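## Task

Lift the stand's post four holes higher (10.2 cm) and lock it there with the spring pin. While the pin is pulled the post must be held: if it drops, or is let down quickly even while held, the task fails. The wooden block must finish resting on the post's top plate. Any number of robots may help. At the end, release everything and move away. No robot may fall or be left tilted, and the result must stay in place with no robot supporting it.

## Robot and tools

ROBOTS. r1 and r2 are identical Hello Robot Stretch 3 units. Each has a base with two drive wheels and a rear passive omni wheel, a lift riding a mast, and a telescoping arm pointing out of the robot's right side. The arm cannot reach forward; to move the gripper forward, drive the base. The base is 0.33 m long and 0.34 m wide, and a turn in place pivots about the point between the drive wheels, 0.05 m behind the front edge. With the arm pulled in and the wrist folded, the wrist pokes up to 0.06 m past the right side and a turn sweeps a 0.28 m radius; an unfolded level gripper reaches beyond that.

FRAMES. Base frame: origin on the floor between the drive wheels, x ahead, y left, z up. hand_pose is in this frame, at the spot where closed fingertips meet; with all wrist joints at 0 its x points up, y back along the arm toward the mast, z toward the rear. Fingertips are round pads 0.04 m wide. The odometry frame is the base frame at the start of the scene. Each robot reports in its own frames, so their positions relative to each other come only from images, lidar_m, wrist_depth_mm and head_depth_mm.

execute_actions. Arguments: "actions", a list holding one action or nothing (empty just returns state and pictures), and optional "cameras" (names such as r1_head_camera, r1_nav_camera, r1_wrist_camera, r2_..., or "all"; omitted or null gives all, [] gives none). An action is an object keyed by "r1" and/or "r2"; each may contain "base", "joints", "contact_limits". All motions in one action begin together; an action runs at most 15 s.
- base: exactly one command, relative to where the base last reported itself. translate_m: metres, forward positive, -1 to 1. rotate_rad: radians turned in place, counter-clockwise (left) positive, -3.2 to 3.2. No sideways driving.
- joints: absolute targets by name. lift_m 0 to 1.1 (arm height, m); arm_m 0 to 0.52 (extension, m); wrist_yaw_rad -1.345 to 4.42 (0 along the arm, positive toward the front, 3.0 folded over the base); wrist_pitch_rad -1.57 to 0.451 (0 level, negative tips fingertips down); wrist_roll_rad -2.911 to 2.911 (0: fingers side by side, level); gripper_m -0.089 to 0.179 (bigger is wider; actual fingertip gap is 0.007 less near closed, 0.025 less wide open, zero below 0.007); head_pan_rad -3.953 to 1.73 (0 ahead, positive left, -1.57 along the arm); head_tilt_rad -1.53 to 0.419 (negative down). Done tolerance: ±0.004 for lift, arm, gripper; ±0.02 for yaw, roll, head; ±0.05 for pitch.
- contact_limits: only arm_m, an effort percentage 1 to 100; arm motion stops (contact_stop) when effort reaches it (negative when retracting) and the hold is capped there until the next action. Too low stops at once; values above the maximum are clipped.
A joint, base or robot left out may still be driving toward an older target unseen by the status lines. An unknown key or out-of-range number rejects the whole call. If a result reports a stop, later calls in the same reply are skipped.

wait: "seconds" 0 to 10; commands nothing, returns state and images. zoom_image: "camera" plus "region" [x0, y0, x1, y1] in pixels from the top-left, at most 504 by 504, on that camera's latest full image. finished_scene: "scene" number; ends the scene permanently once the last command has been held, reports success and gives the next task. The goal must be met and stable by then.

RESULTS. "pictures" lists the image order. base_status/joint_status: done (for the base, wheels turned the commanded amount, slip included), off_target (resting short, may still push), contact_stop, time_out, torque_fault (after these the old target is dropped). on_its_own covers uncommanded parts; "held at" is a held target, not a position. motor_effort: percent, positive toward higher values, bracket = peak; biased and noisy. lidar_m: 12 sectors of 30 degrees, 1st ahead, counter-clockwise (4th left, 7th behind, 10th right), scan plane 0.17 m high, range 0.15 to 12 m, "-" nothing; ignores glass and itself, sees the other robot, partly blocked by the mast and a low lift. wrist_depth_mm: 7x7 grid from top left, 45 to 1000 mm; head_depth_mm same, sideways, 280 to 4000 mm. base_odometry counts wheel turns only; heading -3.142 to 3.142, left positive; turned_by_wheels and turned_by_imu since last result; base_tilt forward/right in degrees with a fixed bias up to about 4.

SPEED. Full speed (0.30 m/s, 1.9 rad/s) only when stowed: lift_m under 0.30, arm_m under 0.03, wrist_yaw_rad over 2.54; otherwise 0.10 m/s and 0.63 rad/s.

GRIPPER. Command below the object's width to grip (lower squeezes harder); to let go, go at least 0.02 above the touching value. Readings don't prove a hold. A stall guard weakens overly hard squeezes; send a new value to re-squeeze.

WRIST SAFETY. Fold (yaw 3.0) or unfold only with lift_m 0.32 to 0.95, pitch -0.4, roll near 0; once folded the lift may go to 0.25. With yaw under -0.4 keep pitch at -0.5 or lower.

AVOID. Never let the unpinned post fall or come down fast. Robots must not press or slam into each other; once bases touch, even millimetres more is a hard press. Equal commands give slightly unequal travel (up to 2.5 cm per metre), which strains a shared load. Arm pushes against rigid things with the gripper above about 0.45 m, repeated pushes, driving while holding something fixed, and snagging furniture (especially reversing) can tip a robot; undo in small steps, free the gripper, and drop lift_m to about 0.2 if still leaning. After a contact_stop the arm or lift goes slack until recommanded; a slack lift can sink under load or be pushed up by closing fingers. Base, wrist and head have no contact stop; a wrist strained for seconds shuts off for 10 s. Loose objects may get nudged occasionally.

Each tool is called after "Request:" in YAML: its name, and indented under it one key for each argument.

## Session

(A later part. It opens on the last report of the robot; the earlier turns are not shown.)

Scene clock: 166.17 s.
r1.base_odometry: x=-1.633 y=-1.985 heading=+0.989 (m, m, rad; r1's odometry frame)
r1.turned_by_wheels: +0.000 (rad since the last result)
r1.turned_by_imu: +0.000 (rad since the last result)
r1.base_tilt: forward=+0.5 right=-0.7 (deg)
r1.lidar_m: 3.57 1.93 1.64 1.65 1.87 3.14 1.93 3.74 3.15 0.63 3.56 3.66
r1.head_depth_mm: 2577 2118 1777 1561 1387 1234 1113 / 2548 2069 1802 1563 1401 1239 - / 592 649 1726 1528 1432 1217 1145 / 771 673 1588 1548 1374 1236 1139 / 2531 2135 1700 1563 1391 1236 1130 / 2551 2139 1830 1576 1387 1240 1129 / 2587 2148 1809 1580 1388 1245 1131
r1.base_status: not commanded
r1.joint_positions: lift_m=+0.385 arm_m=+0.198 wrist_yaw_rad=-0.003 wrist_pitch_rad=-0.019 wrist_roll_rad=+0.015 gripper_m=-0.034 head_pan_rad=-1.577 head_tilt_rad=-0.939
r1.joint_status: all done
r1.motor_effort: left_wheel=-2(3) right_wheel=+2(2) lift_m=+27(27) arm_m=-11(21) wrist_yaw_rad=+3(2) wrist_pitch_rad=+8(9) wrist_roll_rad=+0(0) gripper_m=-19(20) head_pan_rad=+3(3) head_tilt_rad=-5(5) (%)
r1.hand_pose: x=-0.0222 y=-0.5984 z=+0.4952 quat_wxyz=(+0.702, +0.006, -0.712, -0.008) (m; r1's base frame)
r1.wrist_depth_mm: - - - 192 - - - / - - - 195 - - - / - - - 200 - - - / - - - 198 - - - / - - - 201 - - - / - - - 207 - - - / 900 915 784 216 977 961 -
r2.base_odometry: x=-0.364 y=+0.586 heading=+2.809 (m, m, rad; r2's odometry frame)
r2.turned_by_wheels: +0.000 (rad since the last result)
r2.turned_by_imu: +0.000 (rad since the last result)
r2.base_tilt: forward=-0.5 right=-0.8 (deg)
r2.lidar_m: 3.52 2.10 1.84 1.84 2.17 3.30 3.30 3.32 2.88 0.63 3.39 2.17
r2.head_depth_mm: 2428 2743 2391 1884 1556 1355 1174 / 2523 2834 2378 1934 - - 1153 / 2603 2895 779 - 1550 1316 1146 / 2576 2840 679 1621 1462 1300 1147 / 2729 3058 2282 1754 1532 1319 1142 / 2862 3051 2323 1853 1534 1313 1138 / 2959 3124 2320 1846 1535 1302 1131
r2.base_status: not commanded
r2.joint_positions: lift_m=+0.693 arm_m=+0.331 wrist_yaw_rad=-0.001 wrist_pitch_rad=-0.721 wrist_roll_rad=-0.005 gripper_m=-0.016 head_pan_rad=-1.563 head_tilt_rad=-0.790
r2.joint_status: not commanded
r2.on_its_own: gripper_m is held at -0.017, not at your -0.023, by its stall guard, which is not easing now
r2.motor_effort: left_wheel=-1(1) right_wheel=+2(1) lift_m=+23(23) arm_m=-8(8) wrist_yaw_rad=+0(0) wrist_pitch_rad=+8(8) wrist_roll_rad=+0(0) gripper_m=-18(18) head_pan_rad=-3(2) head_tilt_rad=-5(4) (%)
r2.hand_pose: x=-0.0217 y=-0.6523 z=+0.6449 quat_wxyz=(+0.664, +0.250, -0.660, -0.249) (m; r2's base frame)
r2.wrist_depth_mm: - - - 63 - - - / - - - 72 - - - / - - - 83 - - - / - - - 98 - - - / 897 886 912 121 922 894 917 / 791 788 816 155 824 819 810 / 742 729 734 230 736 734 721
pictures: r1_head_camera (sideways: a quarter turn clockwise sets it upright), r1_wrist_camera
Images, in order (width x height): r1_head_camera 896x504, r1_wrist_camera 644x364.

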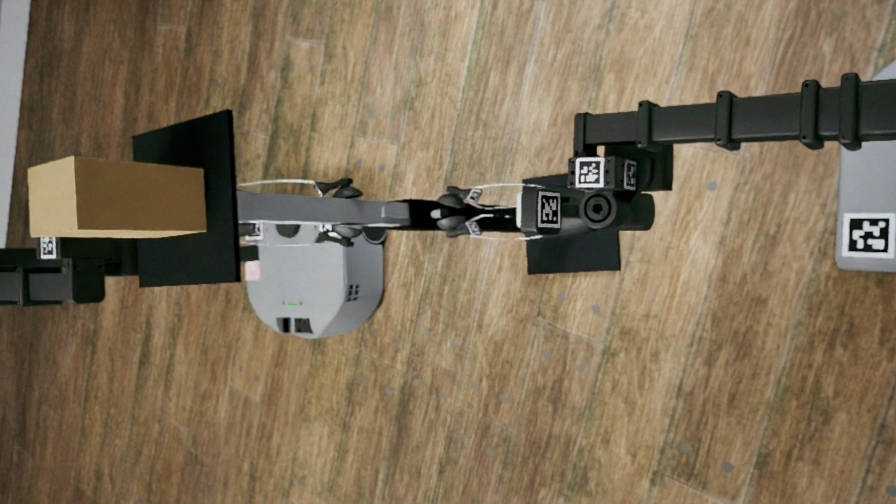

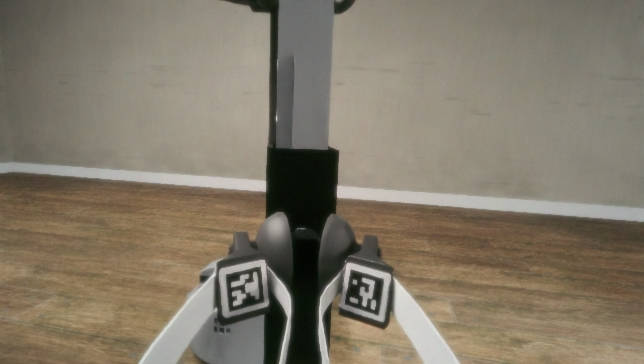

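Request:
execute_actions:
  actions:
    - {"r2":{"joints":{"lift_m":0.690}},"r1":{"joints":{"gripper_m":0.03,"arm_m":0.207}}}
  cameras: ["r1_head_camera"]

Request:
execute_actions:
  actions:
    - {"r1":{"joints":{"gripper_m":-0.035}}}
  cameras: []

Request:
execute_actions:
  actions:
    - {"r1":{"joints":{"arm_m":0.197}}}
  cameras: ["r1_wrist_camera","r1_head_camera"]

Request:
zoom_image:
  camera: "r1_head_camera"
  region: [390,170,510,260]

Scene clock: 171.43 s.
r1.base_odometry: x=-1.633 y=-1.985 heading=+0.989 (m, m, rad; r1's odometry frame)
r1.turned_by_wheels: +0.000 (rad since the last result)
r1.turned_by_imu: +0.001 (rad since the last result)
r1.base_tilt: forward=+0.4 right=-0.3 (deg)
r1.lidar_m: 3.56 1.93 1.65 1.65 1.88 3.16 1.93 3.74 3.15 0.63 3.57 3.65
r1.head_depth_mm: 2572 2121 1809 1559 1386 1240 1116 / 2588 2039 1810 1568 1399 1231 - / 595 651 1721 1542 1426 1237 1149 / 767 676 1587 1538 1371 1241 1145 / 2532 2146 1696 1571 1384 1238 1133 / 2583 2128 1824 1585 1393 1245 1123 / 2605 2175 1812 1568 1391 1241 1126
r1.base_status: not commanded
r1.joint_positions: lift_m=+0.385 arm_m=+0.207 wrist_yaw_rad=-0.003 wrist_pitch_rad=-0.021 wrist_roll_rad=+0.015 gripper_m=+0.030 head_pan_rad=-1.577 head_tilt_rad=-0.939
r1.joint_status: all done
r1.motor_effort: left_wheel=-3(3) right_wheel=+3(5) lift_m=+28(26) arm_m=+7(21) wrist_yaw_rad=+2(2) wrist_pitch_rad=+9(9) wrist_roll_rad=+0(1) gripper_m=+1(76) head_pan_rad=+3(3) head_tilt_rad=-6(5) (%)
r1.hand_pose: x=-0.0222 y=-0.6072 z=+0.4945 quat_wxyz=(+0.702, +0.007, -0.712, -0.009) (m; r1's base frame)
r1.wrist_depth_mm: - - - 184 - - - / - - - 188 - - - / - - - 190 - - - / - - - 189 - - - / - - - 190 - - - / - - - 195 - - - / 876 904 776 203 959 993 -
r2.base_odometry: x=-0.364 y=+0.586 heading=+2.809 (m, m, rad; r2's odometry frame)
r2.turned_by_wheels: +0.000 (rad since the last result)
r2.turned_by_imu: +0.000 (rad since the last result)
r2.base_tilt: forward=-0.5 right=-0.7 (deg)
r2.lidar_m: 3.52 2.10 1.84 1.84 2.17 3.29 3.30 3.31 2.89 0.63 3.39 2.17
r2.head_depth_mm: 2435 2743 2396 1874 1562 1355 1177 / 2523 2818 2390 1943 - - 1138 / 2623 2923 783 - 1541 1317 1145 / 2554 2882 679 1629 1470 1295 1146 / 2742 2987 2280 1742 1534 1310 1146 / 2847 3066 2330 1852 1537 1310 1139 / 2961 3146 2307 1859 1528 1303 1135
r2.base_status: not commanded
r2.joint_positions: lift_m=+0.690 arm_m=+0.331 wrist_yaw_rad=-0.001 wrist_pitch_rad=-0.716 wrist_roll_rad=-0.005 gripper_m=-0.016 head_pan_rad=-1.563 head_tilt_rad=-0.790
r2.joint_status: all done
r2.on_its_own: gripper_m is held at -0.017, not at your -0.023, by its stall guard, which is not easing now
r2.motor_effort: left_wheel=-1(2) right_wheel=+2(2) lift_m=+22(22) arm_m=-8(8) wrist_yaw_rad=+0(0) wrist_pitch_rad=+6(8) wrist_roll_rad=+0(0) gripper_m=-18(19) head_pan_rad=-2(2) head_tilt_rad=-5(5) (%)
r2.hand_pose: x=-0.0217 y=-0.6532 z=+0.6424 quat_wxyz=(+0.664, +0.248, -0.660, -0.248) (m; r2's base frame)
r2.wrist_depth_mm: - - - 63 - - - / - - - 72 - - - / - - - 83 - - - / - - - 98 - - - / 877 897 891 120 901 894 892 / 801 800 826 154 843 819 809 / 728 726 742 235 729 745 741
pictures: r1_head_camera (sideways: a quarter turn clockwise sets it upright)
Images, in order (width x height): r1_head_camera 896x504.

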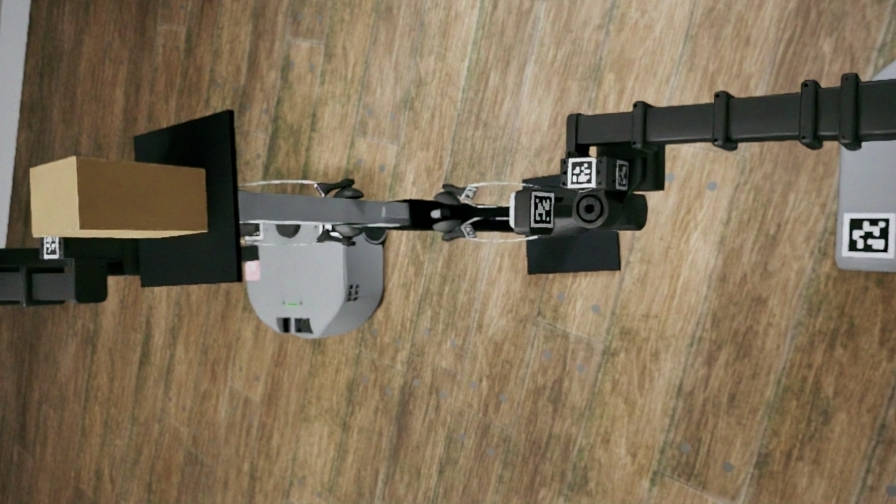

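Scene clock: 172.57 s.
r1.base_odometry: x=-1.633 y=-1.985 heading=+0.989 (m, m, rad; r1's odometry frame)
r1.turned_by_wheels: +0.000 (rad since the last result)
r1.turned_by_imu: +0.000 (rad since the last result)
r1.base_tilt: forward=+0.4 right=-0.7 (deg)
r1.lidar_m: 3.56 1.94 1.64 1.65 1.87 3.13 1.93 3.72 3.15 0.63 3.56 3.68
r1.head_depth_mm: 2536 2147 1800 1560 1375 1233 1123 / 2612 2077 1794 1567 1399 1235 - / 595 649 1720 1537 1426 1239 1144 / 771 674 1576 1535 1378 1243 1140 / 2542 2148 1697 1567 1384 1240 1128 / 2639 2164 1812 1566 1387 1239 1129 / 2612 2126 1831 1568 1391 1244 1127
r1.base_status: not commanded
r1.joint_positions: lift_m=+0.385 arm_m=+0.207 wrist_yaw_rad=-0.003 wrist_pitch_rad=-0.021 wrist_roll_rad=+0.015 gripper_m=-0.034 head_pan_rad=-1.577 head_tilt_rad=-0.939
r1.joint_status: all done
r1.motor_effort: left_wheel=-3(3) right_wheel=+3(3) lift_m=+27(27) arm_m=+2(7) wrist_yaw_rad=+2(1) wrist_pitch_rad=+9(9) wrist_roll_rad=+0(0) gripper_m=-22(96) head_pan_rad=+3(3) head_tilt_rad=-6(6) (%)
r1.hand_pose: x=-0.0222 y=-0.6076 z=+0.4947 quat_wxyz=(+0.702, +0.006, -0.712, -0.009) (m; r1's base frame)
r1.wrist_depth_mm: - - - 184 - - - / - - - 188 - - - / - - - 190 - - - / - - - 187 - - - / - - - 191 - - - / - - - 177 - - - / 876 932 750 206 971 980 -
r2.base_odometry: x=-0.364 y=+0.586 heading=+2.809 (m, m, rad; r2's odometry frame)
r2.turned_by_wheels: +0.000 (rad since the last result)
r2.turned_by_imu: +0.000 (rad since the last result)
r2.base_tilt: forward=-0.4 right=-0.8 (deg)
r2.lidar_m: 3.50 2.11 1.84 1.84 2.16 3.30 3.29 3.30 2.88 0.63 3.39 2.17
r2.head_depth_mm: 2429 2753 2401 1886 1559 1355 1176 / 2528 2834 2400 1938 - - 1139 / 2601 2891 780 - 1545 1321 1147 / 2572 2828 680 1597 1467 1299 1148 / 2746 2998 2260 1750 1540 1312 1146 / 2830 3065 2336 1859 1523 1307 1134 / 2920 3127 2329 1863 1526 1313 1137
r2.base_status: not commanded
r2.joint_positions: lift_m=+0.690 arm_m=+0.331 wrist_yaw_rad=-0.001 wrist_pitch_rad=-0.716 wrist_roll_rad=-0.005 gripper_m=-0.016 head_pan_rad=-1.563 head_tilt_rad=-0.790
r2.joint_status: not commanded
r2.on_its_own: gripper_m is held at -0.017, not at your -0.023, by its stall guard, which is not easing now
r2.motor_effort: left_wheel=-1(2) right_wheel=+2(2) lift_m=+22(22) arm_m=-8(8) wrist_yaw_rad=+0(0) wrist_pitch_rad=+6(6) wrist_roll_rad=+0(0) gripper_m=-18(19) head_pan_rad=-1(1) head_tilt_rad=-4(5) (%)
r2.hand_pose: x=-0.0217 y=-0.6532 z=+0.6424 quat_wxyz=(+0.664, +0.248, -0.660, -0.248) (m; r2's base frame)
r2.wrist_depth_mm: - - - 63 - - - / - - - 72 - - - / - - - 83 - - - / - - - 98 - - - / 894 881 885 119 926 906 915 / 808 801 823 154 828 812 814 / 729 715 746 234 751 740 751
pictures: none
No camera images: the call's "cameras" was empty. Leave "cameras" out to get every camera's image.

Scene clock: 173.40 s.
r1.base_odometry: x=-1.633 y=-1.985 heading=+0.989 (m, m, rad; r1's odometry frame)
r1.turned_by_wheels: +0.000 (rad since the last result)
r1.turned_by_imu: +0.000 (rad since the last result)
r1.base_tilt: forward=+0.4 right=-0.7 (deg)
r1.lidar_m: 3.58 1.93 1.64 1.65 1.88 3.15 1.93 3.73 3.15 0.63 3.58 3.64
r1.head_depth_mm: 2577 2085 1790 1558 1388 1233 1121 / 2574 2054 1803 1559 1405 1240 - / 596 650 1734 1540 1442 1217 1149 / 768 676 1577 1550 1365 1237 1133 / 2550 2122 1699 1565 1390 1240 1124 / 2583 2160 1830 1571 1384 1242 1119 / 2631 2151 1798 1576 1384 1246 1126
r1.base_status: not commanded
r1.joint_positions: lift_m=+0.385 arm_m=+0.198 wrist_yaw_rad=-0.003 wrist_pitch_rad=-0.019 wrist_roll_rad=+0.015 gripper_m=-0.034 head_pan_rad=-1.577 head_tilt_rad=-0.939
r1.joint_status: all done
r1.motor_effort: left_wheel=-2(3) right_wheel=+2(2) lift_m=+28(27) arm_m=-11(14) wrist_yaw_rad=+2(2) wrist_pitch_rad=+8(9) wrist_roll_rad=+0(0) gripper_m=-19(20) head_pan_rad=+2(3) head_tilt_rad=-6(6) (%)
r1.hand_pose: x=-0.0222 y=-0.5984 z=+0.4950 quat_wxyz=(+0.702, +0.006, -0.712, -0.008) (m; r1's base frame)
r1.wrist_depth_mm: - - - 193 - - - / - - - 195 - - - / - - - 200 - - - / - - - 197 - - - / - - - 200 - - - / - - - 208 - - - / 896 926 777 215 976 968 -
r2.base_odometry: x=-0.364 y=+0.586 heading=+2.809 (m, m, rad; r2's odometry frame)
r2.turned_by_wheels: +0.000 (rad since the last result)
r2.turned_by_imu: +0.000 (rad since the last result)
r2.base_tilt: forward=-0.5 right=-0.8 (deg)
r2.lidar_m: 3.53 2.10 1.84 1.84 2.16 3.30 3.28 3.31 2.88 0.63 3.40 2.17
r2.head_depth_mm: 2455 2759 2396 1886 1549 1353 1172 / 2507 2810 2388 1942 - - 1137 / 2631 2907 781 - 1556 1324 1146 / 2564 2823 680 1633 1472 1305 1152 / 2745 3026 2263 1749 1541 1311 1145 / 2862 3104 2346 1850 1521 1305 1135 / 2939 3161 2321 1851 1529 1306 1139
r2.base_status: not commanded
r2.joint_positions: lift_m=+0.690 arm_m=+0.331 wrist_yaw_rad=-0.001 wrist_pitch_rad=-0.716 wrist_roll_rad=-0.005 gripper_m=-0.016 head_pan_rad=-1.563 head_tilt_rad=-0.790
r2.joint_status: not commanded
r2.on_its_own: gripper_m is held at -0.017, not at your -0.023, by its stall guard, which is not easing now
r2.motor_effort: left_wheel=-1(1) right_wheel=+2(2) lift_m=+22(22) arm_m=-8(8) wrist_yaw_rad=+0(0) wrist_pitch_rad=+6(6) wrist_roll_rad=+0(0) gripper_m=-18(18) head_pan_rad=-2(2) head_tilt_rad=-5(4) (%)
r2.hand_pose: x=-0.0217 y=-0.6532 z=+0.6424 quat_wxyz=(+0.664, +0.248, -0.660, -0.248) (m; r2's base frame)
r2.wrist_depth_mm: - - - 63 - - - / - - - 71 - - - / - - - 83 - - - / - - - 98 - - - / 897 908 898 120 903 920 913 / 796 800 836 154 845 820 819 / 724 730 736 234 737 724 738
pictures: r1_head_camera (sideways: a quarter turn clockwise sets it upright), r1_wrist_camera
Images, in order (width x height): r1_head_camera 896x504, r1_wrist_camera 644x364.

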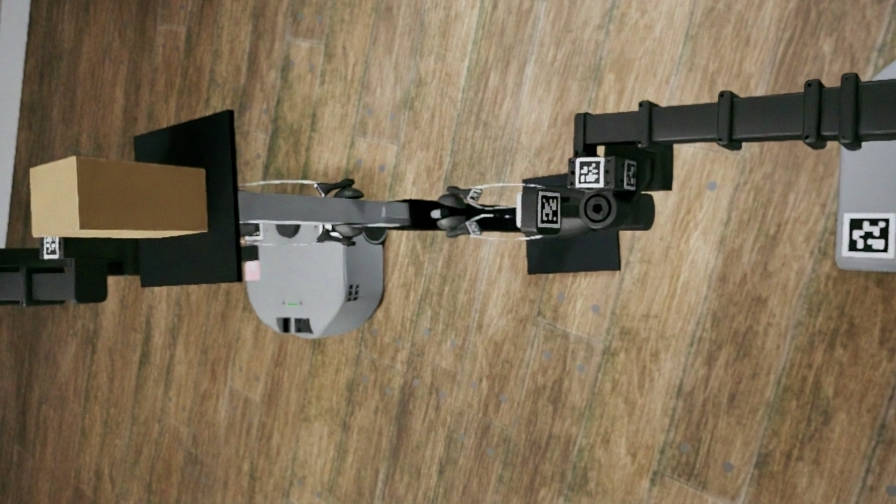

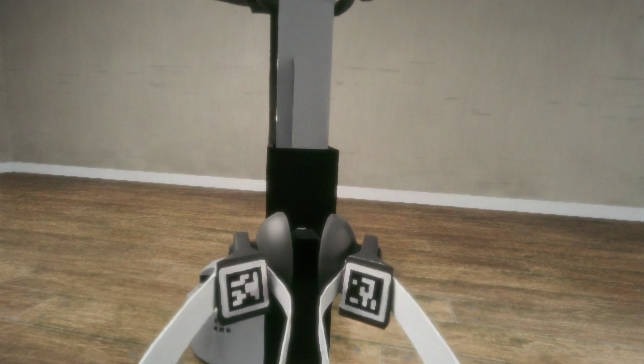

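Region (390, 170, 510, 260) of r1_head_camera's 896x504 image, scaled by 4.200, with more detail than that image has; it fills the top 378 rows of this view, and the rest is white.

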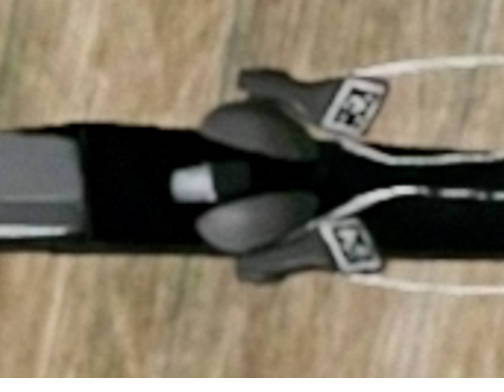

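Request:
execute_actions:
  actions:
    - {"r1":{"joints":{"gripper_m":0.06,"arm_m":0.15}}}
  cameras: []

Request:
execute_actions:
  actions:
    - {"r1":{"base":{"translate_m":-0.3},"joints":{"wrist_yaw_rad":1.3,"wrist_roll_rad":1.57,"head_pan_rad":-1.2}}}
  cameras: []

Request:
execute_actions:
  actions:
    - {"r1":{"joints":{"arm_m":0.37}}}
  cameras: ["r1_wrist_camera","r1_head_camera"]

Scene clock: 180.30 s.
r1.base_odometry: x=-1.633 y=-1.985 heading=+0.989 (m, m, rad; r1's odometry frame)
r1.turned_by_wheels: +0.000 (rad since the last result)
r1.turned_by_imu: +0.001 (rad since the last result)
r1.base_tilt: forward=+0.4 right=-0.7 (deg)
r1.lidar_m: 3.56 1.93 1.64 1.65 1.87 3.14 1.93 3.72 3.16 0.63 3.58 3.65
r1.head_depth_mm: 2547 2111 1788 1555 1380 1232 1122 / 2576 2061 1813 1552 1378 1255 - / 596 649 1722 1529 1401 1206 1146 / 772 674 1586 1556 1375 1237 1140 / 2556 2130 1695 1578 1382 1242 1121 / 2601 2121 1815 1574 1385 1242 1124 / 2625 2125 1823 1590 1388 1246 1131
r1.base_status: not commanded
r1.joint_positions: lift_m=+0.385 arm_m=+0.150 wrist_yaw_rad=-0.002 wrist_pitch_rad=-0.019 wrist_roll_rad=+0.015 gripper_m=+0.060 head_pan_rad=-1.577 head_tilt_rad=-0.939
r1.joint_status: all done
r1.motor_effort: left_wheel=-2(2) right_wheel=+1(3) lift_m=+27(27) arm_m=-7(12) wrist_yaw_rad=+2(1) wrist_pitch_rad=+8(8) wrist_roll_rad=+0(0) gripper_m=+1(80) head_pan_rad=+3(3) head_tilt_rad=-5(5) (%)
r1.hand_pose: x=-0.0219 y=-0.5511 z=+0.4951 quat_wxyz=(+0.702, +0.006, -0.712, -0.008) (m; r1's base frame)
r1.wrist_depth_mm: - - - 242 - - - / - - - - - - - / - - - - - - - / - - - 247 - - - / - - - 253 - - - / - - 869 264 - - - / 910 883 854 267 925 973 -
r2.base_odometry: x=-0.364 y=+0.586 heading=+2.809 (m, m, rad; r2's odometry frame)
r2.turned_by_wheels: +0.000 (rad since the last result)
r2.turned_by_imu: +0.000 (rad since the last result)
r2.base_tilt: forward=-0.5 right=-0.9 (deg)
r2.lidar_m: 3.52 2.10 1.84 1.84 2.17 3.29 3.31 3.32 2.88 0.63 3.42 2.17
r2.head_depth_mm: 2458 2779 2394 1883 1559 1352 1178 / 2533 2846 2395 1937 - - 1142 / 2595 2889 781 - 1535 1313 1151 / 2568 2798 678 1681 1474 1307 1147 / 2755 2990 2243 1751 1547 1308 1140 / 2849 3100 2341 1845 1532 1305 1146 / 2889 3147 2314 1863 1537 1302 1133
r2.base_status: not commanded
r2.joint_positions: lift_m=+0.690 arm_m=+0.331 wrist_yaw_rad=-0.001 wrist_pitch_rad=-0.716 wrist_roll_rad=-0.005 gripper_m=-0.016 head_pan_rad=-1.563 head_tilt_rad=-0.790
r2.joint_status: not commanded
r2.on_its_own: gripper_m is held at -0.017, not at your -0.023, by its stall guard, which is not easing now
r2.motor_effort: left_wheel=-1(2) right_wheel=+1(1) lift_m=+22(22) arm_m=-9(8) wrist_yaw_rad=+0(0) wrist_pitch_rad=+6(6) wrist_roll_rad=+0(0) gripper_m=-18(18) head_pan_rad=-3(2) head_tilt_rad=-4(4) (%)
r2.hand_pose: x=-0.0217 y=-0.6532 z=+0.6424 quat_wxyz=(+0.664, +0.248, -0.660, -0.248) (m; r2's base frame)
r2.wrist_depth_mm: - - - 63 - - - / - - - 72 - - - / - - - 83 - - - / - - - 98 - - - / 913 885 900 120 917 900 910 / 796 810 841 153 820 821 814 / 731 744 739 234 744 741 727
pictures: none
No camera images: the call's "cameras" was empty. Leave "cameras" out to get every camera's image.

Scene clock: 184.53 s.
r1.base_odometry: x=-1.798 y=-2.236 heading=+0.989 (m, m, rad; r1's odometry frame)
r1.turned_by_wheels: +0.000 (rad since the last result)
r1.turned_by_imu: +0.000 (rad since the last result)
r1.base_tilt: forward=+0.4 right=-0.5 (deg)
r1.lidar_m: 3.72 2.02 1.72 1.72 1.95 3.26 1.63 3.65 3.07 1.31 0.69 3.98
r1.head_depth_mm: 2577 2113 1801 1563 1383 1280 1117 / 2447 2097 1748 1564 1382 1197 1131 / 2358 1549 1613 1564 1400 1215 1134 / 628 691 974 1506 1376 1248 1128 / 2595 2034 1797 1563 1381 1240 1121 / 2649 2128 1829 1581 1389 1239 1129 / 2611 2144 1798 1575 1390 1244 1127
r1.base_status: done
r1.joint_positions: lift_m=+0.385 arm_m=+0.150 wrist_yaw_rad=+1.297 wrist_pitch_rad=-0.019 wrist_roll_rad=+1.565 gripper_m=+0.060 head_pan_rad=-1.207 head_tilt_rad=-0.939
r1.joint_status: all done
r1.motor_effort: left_wheel=-2(6) right_wheel=+1(3) lift_m=+27(28) arm_m=-6(7) wrist_yaw_rad=+2(1) wrist_pitch_rad=+8(8) wrist_roll_rad=+2(4) gripper_m=+1(1) head_pan_rad=+3(20) head_tilt_rad=-5(5) (%)
r1.hand_pose: x=+0.2249 y=-0.3644 z=+0.4948 quat_wxyz=(+0.008, +0.604, -0.797, -0.006) (m; r1's base frame)
r1.wrist_depth_mm: - - - - - 880 609 / - - - - - 891 600 / - - - - - 883 591 / - - - - - 896 586 / - - - - - 860 582 / - - - - - 845 584 / - - - - - 791 570
r2.base_odometry: x=-0.364 y=+0.586 heading=+2.809 (m, m, rad; r2's odometry frame)
r2.turned_by_wheels: +0.000 (rad since the last result)
r2.turned_by_imu: +0.000 (rad since the last result)
r2.base_tilt: forward=-0.5 right=-0.8 (deg)
r2.lidar_m: 3.52 2.10 1.84 1.84 2.16 3.29 3.30 3.30 2.87 0.63 3.39 2.17
r2.head_depth_mm: 2470 2724 2402 1899 1547 1357 1179 / 2552 2859 2368 1932 - - 1133 / 2603 2904 784 - 1549 1315 1149 / 2681 2956 679 1759 1475 1299 1148 / 2779 3016 2343 1709 1545 1308 1147 / 2799 1478 1444 1666 1534 1310 1138 / 2942 3141 2235 1848 1526 1310 1138
r2.base_status: not commanded
r2.joint_positions: lift_m=+0.690 arm_m=+0.331 wrist_yaw_rad=-0.001 wrist_pitch_rad=-0.716 wrist_roll_rad=-0.005 gripper_m=-0.016 head_pan_rad=-1.563 head_tilt_rad=-0.790
r2.joint_status: not commanded
r2.on_its_own: gripper_m is held at -0.017, not at your -0.023, by its stall guard, which is not easing now
r2.motor_effort: left_wheel=-1(2) right_wheel=+1(2) lift_m=+22(22) arm_m=-9(8) wrist_yaw_rad=+0(0) wrist_pitch_rad=+6(6) wrist_roll_rad=+0(0) gripper_m=-19(18) head_pan_rad=-2(1) head_tilt_rad=-4(4) (%)
r2.hand_pose: x=-0.0217 y=-0.6532 z=+0.6424 quat_wxyz=(+0.664, +0.248, -0.660, -0.248) (m; r2's base frame)
r2.wrist_depth_mm: 448 - 847 63 - - - / - 467 482 72 - - - / - - 888 83 - - - / - - 906 98 - - - / 906 914 895 119 933 919 902 / 791 805 856 153 837 823 800 / 730 735 729 235 734 719 725
pictures: none
No camera images: the call's "cameras" was empty. Leave "cameras" out to get every camera's image.

Scene clock: 187.40 s.
r1.base_odometry: x=-1.798 y=-2.236 heading=+0.989 (m, m, rad; r1's odometry frame)
r1.turned_by_wheels: +0.000 (rad since the last result)
r1.turned_by_imu: +0.000 (rad since the last result)
r1.base_tilt: forward=+0.4 right=-0.6 (deg)
r1.lidar_m: 3.71 2.01 1.72 1.72 1.95 3.28 1.63 3.64 3.06 1.31 0.69 3.94
r1.head_depth_mm: 2560 2125 1791 1586 1353 1258 1108 / 2425 2114 1747 1590 1355 1238 1137 / 2368 1550 1611 1603 1380 1238 1140 / 627 695 969 1489 1368 1234 1120 / 2565 2031 1828 1577 1389 1244 1124 / 2633 2148 1820 1581 1386 1248 1120 / 2604 2153 1817 1576 1386 1249 1128
r1.base_status: not commanded
r1.joint_positions: lift_m=+0.385 arm_m=+0.370 wrist_yaw_rad=+1.298 wrist_pitch_rad=-0.019 wrist_roll_rad=+1.566 gripper_m=+0.060 head_pan_rad=-1.207 head_tilt_rad=-0.939
r1.joint_status: all done
r1.motor_effort: left_wheel=-2(2) right_wheel=+1(1) lift_m=+28(27) arm_m=+6(7) wrist_yaw_rad=+2(2) wrist_pitch_rad=+8(8) wrist_roll_rad=+2(2) gripper_m=+0(0) head_pan_rad=+3(3) head_tilt_rad=-6(7) (%)
r1.hand_pose: x=+0.2249 y=-0.5834 z=+0.4948 quat_wxyz=(+0.008, +0.604, -0.797, -0.006) (m; r1's base frame)
r1.wrist_depth_mm: - - - - - 906 610 / 202 - - - - 897 604 / 206 216 215 217 221 227 232 / - - - - - 714 256 / - - - - - 866 607 / - - - - - 866 582 / - - - - - 790 579
r2.base_odometry: x=-0.364 y=+0.586 heading=+2.809 (m, m, rad; r2's odometry frame)
r2.turned_by_wheels: +0.000 (rad since the last result)
r2.turned_by_imu: +0.000 (rad since the last result)
r2.base_tilt: forward=-0.5 right=-0.7 (deg)
r2.lidar_m: 3.51 2.10 1.84 1.84 2.17 3.30 3.30 3.30 2.88 0.63 3.41 2.16
r2.head_depth_mm: 2431 2789 2398 1884 1561 1351 1176 / 2531 2826 2387 1937 - - 1143 / 2613 2896 782 - 1542 1319 1146 / 2673 2930 681 1869 1467 1303 1145 / 2786 3035 2358 1709 1531 1316 1145 / 2762 1488 1826 1669 1534 1314 1137 / 2923 3140 2241 1700 1520 1307 1144
r2.base_status: not commanded
r2.joint_positions: lift_m=+0.690 arm_m=+0.331 wrist_yaw_rad=-0.001 wrist_pitch_rad=-0.716 wrist_roll_rad=-0.005 gripper_m=-0.016 head_pan_rad=-1.563 head_tilt_rad=-0.790
r2.joint_status: not commanded
r2.on_its_own: gripper_m is held at -0.017, not at your -0.023, by its stall guard, which is not easing now
r2.motor_effort: left_wheel=-2(2) right_wheel=+2(1) lift_m=+22(22) arm_m=-8(9) wrist_yaw_rad=-1(0) wrist_pitch_rad=+6(6) wrist_roll_rad=+0(0) gripper_m=-19(18) head_pan_rad=-4(1) head_tilt_rad=-5(4) (%)
r2.hand_pose: x=-0.0217 y=-0.6532 z=+0.6424 quat_wxyz=(+0.664, +0.248, -0.660, -0.248) (m; r2's base frame)
r2.wrist_depth_mm: 448 - 839 63 - - - / - - - 72 - - - / - - 947 83 - - - / 343 371 859 98 - - - / 327 355 327 119 906 912 923 / 767 811 798 153 823 825 817 / 736 731 742 235 745 746 731
pictures: r1_head_camera (sideways: a quarter turn clockwise sets it upright), r1_wrist_camera
Images, in order (width x height): r1_head_camera 896x504, r1_wrist_camera 644x364.

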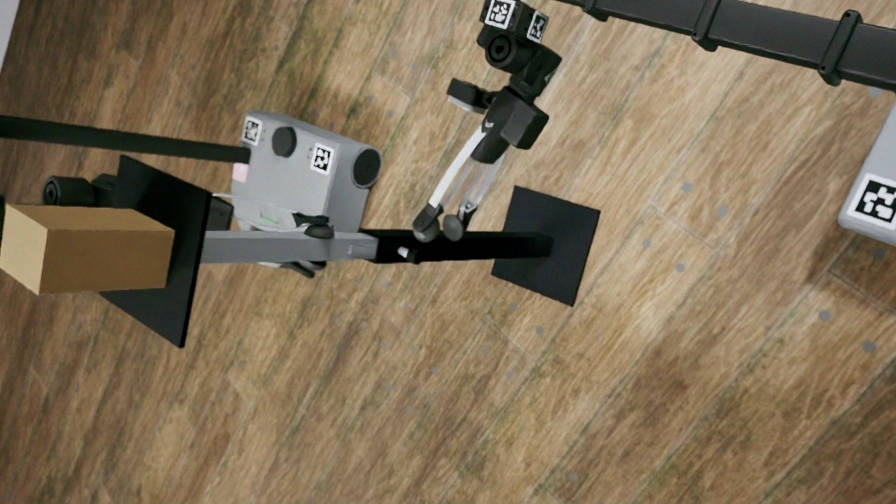

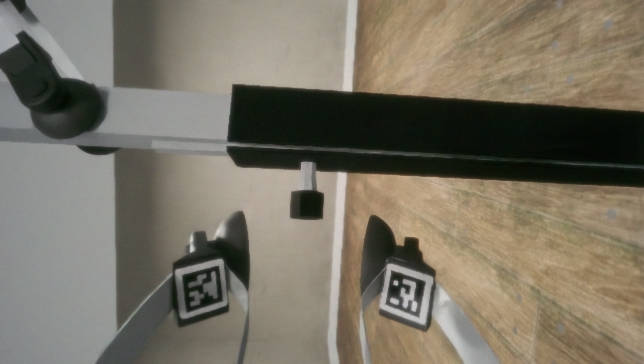

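Request:
execute_actions:
  actions:
    - {"r1":{"base":{"translate_m":0.06},"joints":{"arm_m":0.392}},"r2":{"joints":{"lift_m":0.6915}}}
  cameras: ["r1_wrist_camera"]

Request:
execute_actions:
  actions:
    - {"r1":{"joints":{"gripper_m":-0.035}}}
  cameras: ["r1_wrist_camera"]

Request:
execute_actions:
  actions:
    - {"r1":{"joints":{"arm_m":0.375}}}
  cameras: ["r1_wrist_camera","r1_head_camera"]

Scene clock: 191.80 s.
r1.base_odometry: x=-1.765 y=-2.185 heading=+0.989 (m, m, rad; r1's odometry frame)
r1.turned_by_wheels: +0.000 (rad since the last result)
r1.turned_by_imu: +0.001 (rad since the last result)
r1.base_tilt: forward=+0.4 right=-0.8 (deg)
r1.lidar_m: 3.69 1.99 1.71 1.71 1.93 3.24 1.68 3.65 3.09 1.30 0.67 3.92
r1.head_depth_mm: 2578 2133 1818 1576 1377 1256 1123 / 2456 1974 1696 1611 1369 1238 1139 / 614 674 1549 1500 1366 1234 1134 / 2574 729 1794 1535 1374 1239 1122 / 2581 2135 1800 1579 1383 1241 1123 / 2604 2136 1823 1576 1383 1244 1133 / 2589 2165 1819 1583 1394 1245 1130
r1.base_status: done
r1.joint_positions: lift_m=+0.385 arm_m=+0.392 wrist_yaw_rad=+1.298 wrist_pitch_rad=-0.019 wrist_roll_rad=+1.566 gripper_m=+0.060 head_pan_rad=-1.207 head_tilt_rad=-0.939
r1.joint_status: all done
r1.motor_effort: left_wheel=-2(2) right_wheel=+0(7) lift_m=+27(27) arm_m=+6(8) wrist_yaw_rad=+2(1) wrist_pitch_rad=+8(8) wrist_roll_rad=+2(2) gripper_m=+1(1) head_pan_rad=+3(3) head_tilt_rad=-6(6) (%)
r1.hand_pose: x=+0.2249 y=-0.6054 z=+0.4948 quat_wxyz=(+0.008, +0.604, -0.797, -0.006) (m; r1's base frame)
r1.wrist_depth_mm: - - - - - 881 589 / - - - - - 850 602 / 151 154 152 154 158 162 165 / - - 159 164 156 159 162 / - - - - - 845 581 / - - - - - 834 595 / - - - - - 792 573
r2.base_odometry: x=-0.364 y=+0.586 heading=+2.809 (m, m, rad; r2's odometry frame)
r2.turned_by_wheels: +0.000 (rad since the last result)
r2.turned_by_imu: +0.000 (rad since the last result)
r2.base_tilt: forward=-0.5 right=-0.8 (deg)
r2.lidar_m: 3.50 2.10 1.84 1.84 2.16 3.30 3.30 3.32 2.87 0.63 3.42 2.16
r2.head_depth_mm: 2448 2760 2415 1896 1550 1349 1175 / 2530 2816 2402 1928 - - 1136 / 2592 2869 783 - 1550 1317 1146 / 2698 2959 679 1862 1447 1300 1140 / 2763 2976 2194 1680 1530 1309 1147 / 2817 3017 1429 1068 1528 1307 1143 / 2926 3133 2329 1796 1526 1297 1139
r2.base_status: not commanded
r2.joint_positions: lift_m=+0.691 arm_m=+0.331 wrist_yaw_rad=-0.001 wrist_pitch_rad=-0.717 wrist_roll_rad=-0.005 gripper_m=-0.016 head_pan_rad=-1.563 head_tilt_rad=-0.790
r2.joint_status: all done
r2.on_its_own: gripper_m is held at -0.017, not at your -0.023, by its stall guard, which is not easing now
r2.motor_effort: left_wheel=-2(1) right_wheel=+2(1) lift_m=+32(33) arm_m=-8(8) wrist_yaw_rad=+0(0) wrist_pitch_rad=+6(7) wrist_roll_rad=+0(0) gripper_m=-18(19) head_pan_rad=-2(2) head_tilt_rad=-4(4) (%)
r2.hand_pose: x=-0.0217 y=-0.6530 z=+0.6430 quat_wxyz=(+0.664, +0.249, -0.660, -0.248) (m; r2's base frame)
r2.wrist_depth_mm: - - 824 63 - - - / 374 - - 72 - - - / 353 - 913 83 - - - / 301 356 859 98 - - - / 303 326 318 120 945 939 906 / 793 304 805 154 825 814 829 / 740 739 737 228 728 733 740
pictures: r1_wrist_camera
Images, in order (width x height): r1_wrist_camera 644x364.

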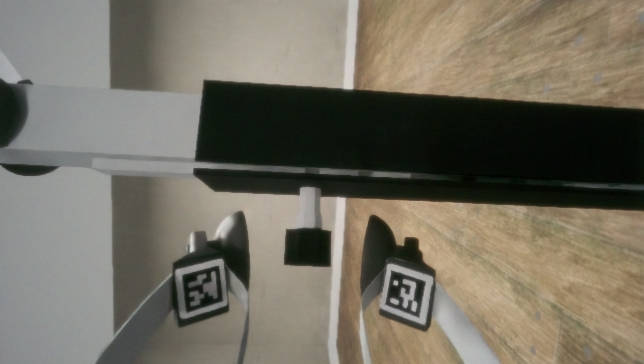

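Scene clock: 193.23 s.
r1.base_odometry: x=-1.765 y=-2.185 heading=+0.990 (m, m, rad; r1's odometry frame)
r1.turned_by_wheels: +0.000 (rad since the last result)
r1.turned_by_imu: +0.001 (rad since the last result)
r1.base_tilt: forward=+0.6 right=-0.7 (deg)
r1.lidar_m: 3.68 1.99 1.71 1.71 1.93 3.24 1.69 3.66 3.08 1.30 0.67 3.90
r1.head_depth_mm: 2571 2126 1783 1594 1375 1261 1112 / 2454 1956 1669 1611 1370 1235 1127 / 614 673 1559 1509 1372 1238 1138 / 2585 731 1759 1553 1372 1236 1118 / 2594 2135 1819 1583 1386 1240 1123 / 2601 2135 1822 1572 1380 1243 1125 / 2586 2140 1829 1567 1394 1239 1131
r1.base_status: not commanded
r1.joint_positions: lift_m=+0.385 arm_m=+0.392 wrist_yaw_rad=+1.297 wrist_pitch_rad=-0.020 wrist_roll_rad=+1.566 gripper_m=-0.034 head_pan_rad=-1.207 head_tilt_rad=-0.939
r1.joint_status: all done
r1.motor_effort: left_wheel=+3(3) right_wheel=-12(12) lift_m=+27(27) arm_m=+4(6) wrist_yaw_rad=+3(3) wrist_pitch_rad=+9(10) wrist_roll_rad=+2(1) gripper_m=-19(95) head_pan_rad=+3(3) head_tilt_rad=-6(4) (%)
r1.hand_pose: x=+0.2248 y=-0.6056 z=+0.4944 quat_wxyz=(+0.009, +0.604, -0.797, -0.007) (m; r1's base frame)
r1.wrist_depth_mm: - - - - - 930 607 / - - - - - 817 612 / 151 152 151 154 158 161 165 / - - 159 163 156 159 160 / - - - 161 - 878 587 / - - - - - 824 577 / - - - - - 834 567
r2.base_odometry: x=-0.364 y=+0.586 heading=+2.809 (m, m, rad; r2's odometry frame)
r2.turned_by_wheels: +0.000 (rad since the last result)
r2.turned_by_imu: +0.000 (rad since the last result)
r2.base_tilt: forward=-0.4 right=-0.9 (deg)
r2.lidar_m: 3.53 2.10 1.84 1.85 2.17 3.30 3.31 3.30 2.87 0.63 3.41 2.16
r2.head_depth_mm: 2445 2740 2392 1881 1558 1354 1172 / 2523 2825 2381 1937 - - 1145 / 2612 2896 781 - 1542 1316 1145 / 2684 2903 680 1871 1450 1302 1147 / 2735 3004 2200 1670 1528 1309 1140 / 2781 3035 1418 1061 1530 1307 1143 / 2953 3133 2312 1791 1515 1304 1137
r2.base_status: not commanded
r2.joint_positions: lift_m=+0.691 arm_m=+0.331 wrist_yaw_rad=-0.001 wrist_pitch_rad=-0.717 wrist_roll_rad=-0.005 gripper_m=-0.016 head_pan_rad=-1.563 head_tilt_rad=-0.790
r2.joint_status: not commanded
r2.on_its_own: gripper_m is held at -0.017, not at your -0.023, by its stall guard, which is not easing now
r2.motor_effort: left_wheel=-2(1) right_wheel=+2(2) lift_m=+32(33) arm_m=-8(8) wrist_yaw_rad=+0(0) wrist_pitch_rad=+6(6) wrist_roll_rad=+0(0) gripper_m=-18(19) head_pan_rad=-2(3) head_tilt_rad=-3(3) (%)
r2.hand_pose: x=-0.0217 y=-0.6530 z=+0.6430 quat_wxyz=(+0.664, +0.249, -0.660, -0.248) (m; r2's base frame)
r2.wrist_depth_mm: - - 844 63 - - - / 375 - - 72 - - - / 350 - 921 83 - - - / 300 357 881 98 - - - / 303 320 327 120 909 913 930 / 800 302 799 155 828 810 826 / 733 739 737 229 725 746 728
pictures: r1_wrist_camera
Images, in order (width x height): r1_wrist_camera 644x364.

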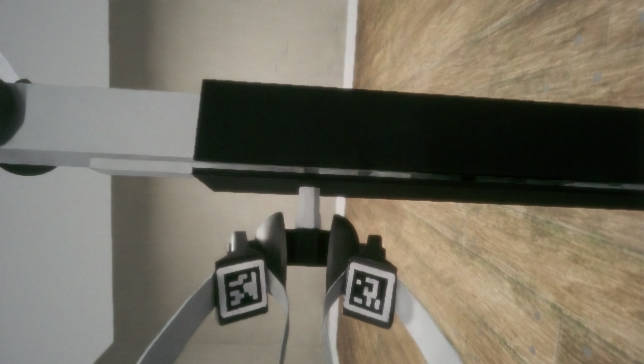

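Scene clock: 194.20 s.
r1.base_odometry: x=-1.765 y=-2.185 heading=+0.989 (m, m, rad; r1's odometry frame)
r1.turned_by_wheels: -0.001 (rad since the last result)
r1.turned_by_imu: -0.001 (rad since the last result)
r1.base_tilt: forward=+0.6 right=-0.6 (deg)
r1.lidar_m: 3.69 1.99 1.71 1.71 1.94 3.25 1.69 3.66 3.11 1.30 0.67 3.89
r1.head_depth_mm: 2562 2127 1793 1582 1365 1256 1114 / 2416 1973 1691 1582 1357 1231 1129 / 613 675 1547 1521 1366 1228 1138 / 2576 732 1769 1539 1372 1234 1129 / 2617 2136 1810 1570 1384 1244 1132 / 2612 2151 1795 1583 1388 1242 1124 / 2597 2151 1813 1579 1394 1248 1129
r1.base_status: not commanded
r1.joint_positions: lift_m=+0.385 arm_m=+0.376 wrist_yaw_rad=+1.261 wrist_pitch_rad=-0.020 wrist_roll_rad=+1.566 gripper_m=-0.034 head_pan_rad=-1.207 head_tilt_rad=-0.939
r1.joint_status: all done
r1.on_its_own: wrist_yaw_rad is at rest, and its effort (+26) is outside its rest range (-12 to +12)
r1.motor_effort: left_wheel=-4(4) right_wheel=+3(14) lift_m=+27(27) arm_m=-13(12) wrist_yaw_rad=+26(26) wrist_pitch_rad=+9(9) wrist_roll_rad=+2(1) gripper_m=-21(20) head_pan_rad=+3(3) head_tilt_rad=-6(6) (%)
r1.hand_pose: x=+0.2221 y=-0.5988 z=+0.4944 quat_wxyz=(+0.008, +0.589, -0.808, -0.007) (m; r1's base frame)
r1.wrist_depth_mm: - - - - - 908 621 / - - 165 - - 843 594 / 158 160 158 159 163 167 171 / - - - 177 174 170 175 / - - - 160 - 874 583 / - - - - - 864 596 / - - - - - 827 575
r2.base_odometry: x=-0.364 y=+0.586 heading=+2.809 (m, m, rad; r2's odometry frame)
r2.turned_by_wheels: +0.000 (rad since the last result)
r2.turned_by_imu: +0.000 (rad since the last result)
r2.base_tilt: forward=-0.5 right=-0.7 (deg)
r2.lidar_m: 3.52 2.10 1.84 1.85 2.17 3.30 3.32 3.30 2.87 0.63 3.40 2.16
r2.head_depth_mm: 2458 2738 2391 1891 1553 1359 1182 / 2506 2852 2412 1928 - - 1136 / 2583 2880 783 - 1550 1316 1153 / 2695 2936 679 1869 1472 1298 1139 / 2744 3000 2195 1675 1535 1308 1144 / 2789 3041 1421 1061 1527 1311 1143 / 2942 3166 2306 1791 1523 1304 1138
r2.base_status: not commanded
r2.joint_positions: lift_m=+0.691 arm_m=+0.331 wrist_yaw_rad=-0.001 wrist_pitch_rad=-0.717 wrist_roll_rad=-0.005 gripper_m=-0.016 head_pan_rad=-1.563 head_tilt_rad=-0.790
r2.joint_status: not commanded
r2.on_its_own: gripper_m is held at -0.017, not at your -0.023, by its stall guard, which is not easing now
r2.motor_effort: left_wheel=-1(1) right_wheel=+2(1) lift_m=+32(33) arm_m=-9(8) wrist_yaw_rad=+0(0) wrist_pitch_rad=+6(6) wrist_roll_rad=+0(0) gripper_m=-18(19) head_pan_rad=-2(3) head_tilt_rad=-4(4) (%)
r2.hand_pose: x=-0.0217 y=-0.6530 z=+0.6430 quat_wxyz=(+0.664, +0.249, -0.660, -0.248) (m; r2's base frame)
r2.wrist_depth_mm: - - 856 63 - - - / 381 - - 72 - - - / 301 - 916 83 - - - / 310 349 855 98 - - - / 332 327 335 120 921 926 922 / 807 765 829 154 836 811 824 / 734 722 727 228 726 744 735
pictures: r1_head_camera (sideways: a quarter turn clockwise sets it upright), r1_wrist_camera
Images, in order (width x height): r1_head_camera 896x504, r1_wrist_camera 644x364.

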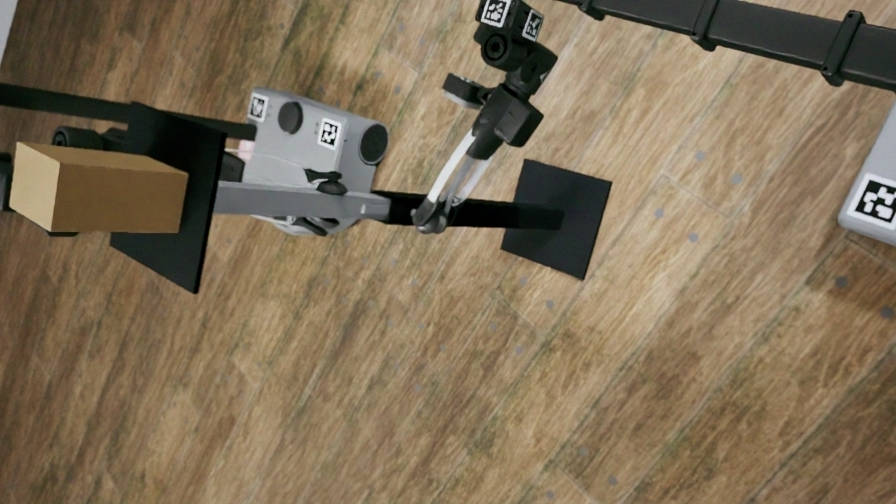

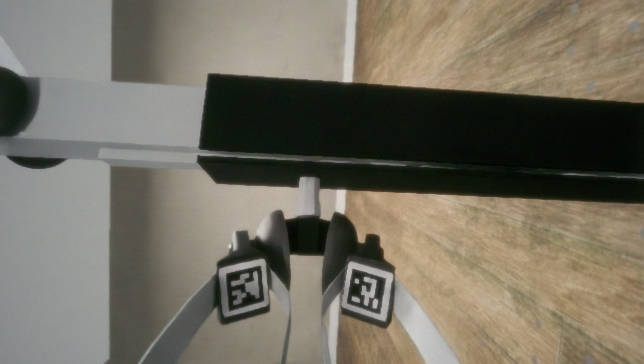

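Request:
execute_actions:
  actions:
    - {"r2":{"joints":{"lift_m":0.694}}}
  cameras: ["r1_wrist_camera"]

Request:
execute_actions:
  actions:
    - {"r2":{"joints":{"lift_m":0.697}},"r1":{"joints":{"arm_m":0.37}}}
  cameras: ["r1_wrist_camera"]

Scene clock: 197.50 s.
r1.base_odometry: x=-1.765 y=-2.185 heading=+0.989 (m, m, rad; r1's odometry frame)
r1.turned_by_wheels: +0.000 (rad since the last result)
r1.turned_by_imu: +0.001 (rad since the last result)
r1.base_tilt: forward=+0.5 right=-0.5 (deg)
r1.lidar_m: 3.67 2.00 1.71 1.71 1.93 3.25 1.69 3.68 3.09 1.30 0.67 3.89
r1.head_depth_mm: 2581 2096 1803 1590 1379 1249 1112 / 2404 1982 1693 1595 1357 1235 1138 / 611 670 1568 1508 1367 1240 1138 / 2610 1975 1773 1540 1382 1244 1131 / 2612 2163 1814 1561 1392 1246 1123 / 2568 2153 1813 1573 1371 1249 1124 / 2591 2123 1810 1566 1386 1250 1129
r1.base_status: not commanded
r1.joint_positions: lift_m=+0.385 arm_m=+0.375 wrist_yaw_rad=+1.246 wrist_pitch_rad=-0.020 wrist_roll_rad=+1.566 gripper_m=-0.034 head_pan_rad=-1.207 head_tilt_rad=-0.939
r1.joint_status: not commanded
r1.on_its_own: wrist_yaw_rad is held at +1.244, not at your +1.300, by its stall guard, which is not easing now
r1.motor_effort: left_wheel=+0(1) right_wheel=-4(4) lift_m=+27(28) arm_m=-8(8) wrist_yaw_rad=-2(1) wrist_pitch_rad=+9(9) wrist_roll_rad=+2(2) gripper_m=-19(20) head_pan_rad=+3(3) head_tilt_rad=-6(6) (%)
r1.hand_pose: x=+0.2210 y=-0.6020 z=+0.4944 quat_wxyz=(+0.008, +0.583, -0.812, -0.007) (m; r1's base frame)
r1.wrist_depth_mm: - - - - - 934 608 / - - - - - 824 599 / 158 160 158 162 164 169 172 / - - 177 169 168 174 168 / - - - 161 - 853 589 / - - - - - 852 579 / - - - - - 839 587
r2.base_odometry: x=-0.364 y=+0.586 heading=+2.809 (m, m, rad; r2's odometry frame)
r2.turned_by_wheels: +0.000 (rad since the last result)
r2.turned_by_imu: +0.000 (rad since the last result)
r2.base_tilt: forward=-0.5 right=-0.9 (deg)
r2.lidar_m: 3.53 2.10 1.84 1.84 2.17 3.30 3.31 3.31 2.88 0.63 3.40 2.16
r2.head_depth_mm: 2460 2776 2391 1879 1567 1354 1174 / 2530 2846 2399 1931 - - 1148 / 2576 2873 778 - 1553 1322 1149 / 2678 2972 678 1853 1473 1303 1143 / 2732 2985 2167 1670 1532 1314 1141 / 2804 3038 1419 1067 1535 1306 1139 / 2965 3159 2339 1792 1531 1301 1138
r2.base_status: not commanded
r2.joint_positions: lift_m=+0.693 arm_m=+0.331 wrist_yaw_rad=-0.001 wrist_pitch_rad=-0.719 wrist_roll_rad=-0.005 gripper_m=-0.016 head_pan_rad=-1.563 head_tilt_rad=-0.790
r2.joint_status: all done
r2.on_its_own: gripper_m is held at -0.017, not at your -0.023, by its stall guard, which is not easing now
r2.motor_effort: left_wheel=-2(1) right_wheel=+2(2) lift_m=+33(33) arm_m=-8(8) wrist_yaw_rad=+0(1) wrist_pitch_rad=+7(8) wrist_roll_rad=+0(0) gripper_m=-18(19) head_pan_rad=-3(4) head_tilt_rad=-5(4) (%)
r2.hand_pose: x=-0.0217 y=-0.6526 z=+0.6451 quat_wxyz=(+0.664, +0.249, -0.660, -0.249) (m; r2's base frame)
r2.wrist_depth_mm: - - 832 63 - - - / 373 - - 72 - - - / 309 - 903 83 - - - / 311 346 861 98 - - - / 326 331 330 120 910 904 911 / 803 773 813 155 809 813 820 / 730 739 742 229 735 745 735
pictures: r1_wrist_camera
Images, in order (width x height): r1_wrist_camera 644x364.

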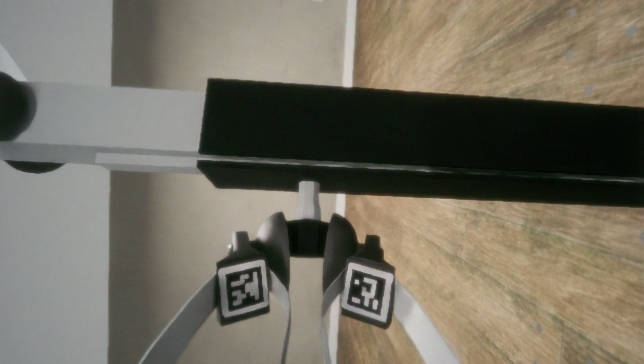

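Scene clock: 198.17 s.
r1.base_odometry: x=-1.765 y=-2.185 heading=+0.989 (m, m, rad; r1's odometry frame)
r1.turned_by_wheels: +0.000 (rad since the last result)
r1.turned_by_imu: +0.000 (rad since the last result)
r1.base_tilt: forward=+0.6 right=-0.6 (deg)
r1.lidar_m: 3.64 2.00 1.71 1.71 1.94 3.24 1.69 3.66 3.10 1.30 0.67 3.86
r1.head_depth_mm: 2573 2124 1796 1581 1353 1256 1114 / 2415 1960 1677 1594 1356 1235 1133 / 612 673 1560 1504 1360 1237 1135 / 2565 1981 1784 1542 1368 1238 1123 / 2602 2135 1804 1585 1389 1249 1124 / 2609 2131 1830 1575 1397 1242 1124 / 2582 2181 1807 1574 1386 1244 1125
r1.base_status: not commanded
r1.joint_positions: lift_m=+0.385 arm_m=+0.371 wrist_yaw_rad=+1.231 wrist_pitch_rad=-0.020 wrist_roll_rad=+1.566 gripper_m=-0.034 head_pan_rad=-1.207 head_tilt_rad=-0.939
r1.joint_status: all done
r1.on_its_own: wrist_yaw_rad is held at +1.244, not at your +1.300, by its stall guard, which is not easing now
r1.motor_effort: left_wheel=+0(1) right_wheel=-7(8) lift_m=+27(27) arm_m=-11(9) wrist_yaw_rad=+8(9) wrist_pitch_rad=+9(9) wrist_roll_rad=+2(2) gripper_m=-19(20) head_pan_rad=+3(3) head_tilt_rad=-5(6) (%)
r1.hand_pose: x=+0.2197 y=-0.6007 z=+0.4944 quat_wxyz=(+0.008, +0.577, -0.816, -0.007) (m; r1's base frame)
r1.wrist_depth_mm: - - - - - 924 613 / - - - - - 848 610 / 161 163 161 164 167 171 175 / - - 180 174 171 179 171 / - - - 163 - 841 592 / - - - - - 839 572 / - - - - - 834 593
r2.base_odometry: x=-0.364 y=+0.586 heading=+2.809 (m, m, rad; r2's odometry frame)
r2.turned_by_wheels: +0.000 (rad since the last result)
r2.turned_by_imu: +0.000 (rad since the last result)
r2.base_tilt: forward=-0.4 right=-0.7 (deg)
r2.lidar_m: 3.52 2.10 1.84 1.84 2.17 3.29 3.30 3.28 2.88 0.63 3.40 2.16
r2.head_depth_mm: 2462 2756 2389 1880 1561 1360 1169 / 2519 2814 2381 1941 - - 1150 / 2617 2890 778 - 1543 1316 1148 / 2697 2909 679 1863 1468 1299 1142 / 2738 2972 2175 1684 1535 1304 1140 / 2807 2975 1421 1065 1533 1300 1136 / 2919 3107 2324 1784 1530 1298 1137
r2.base_status: not commanded
r2.joint_positions: lift_m=+0.696 arm_m=+0.331 wrist_yaw_rad=-0.001 wrist_pitch_rad=-0.726 wrist_roll_rad=-0.005 gripper_m=-0.016 head_pan_rad=-1.563 head_tilt_rad=-0.790
r2.joint_status: all done
r2.on_its_own: gripper_m is held at -0.017, not at your -0.023, by its stall guard, which is not easing now
r2.motor_effort: left_wheel=-2(1) right_wheel=+2(3) lift_m=+36(35) arm_m=-8(8) wrist_yaw_rad=+0(0) wrist_pitch_rad=+10(10) wrist_roll_rad=+0(0) gripper_m=-19(19) head_pan_rad=-3(2) head_tilt_rad=-5(4) (%)
r2.hand_pose: x=-0.0217 y=-0.6513 z=+0.6468 quat_wxyz=(+0.663, +0.252, -0.659, -0.251) (m; r2's base frame)
r2.wrist_depth_mm: - - 837 64 - - - / 376 - - 72 - - - / 307 - 900 84 - - - / 316 350 863 99 - - - / 852 340 336 122 889 905 905 / 797 776 - 158 815 790 795 / 737 724 726 229 731 734 736
pictures: r1_wrist_camera
Images, in order (width x height): r1_wrist_camera 644x364.

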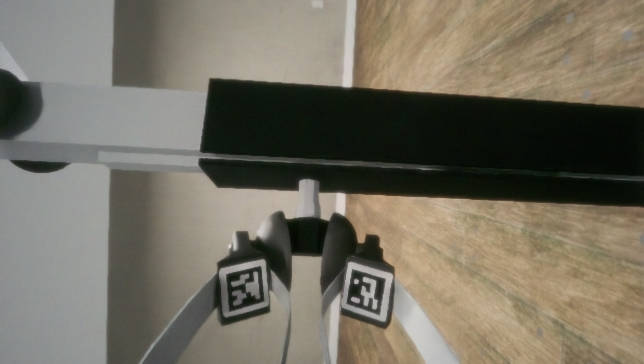

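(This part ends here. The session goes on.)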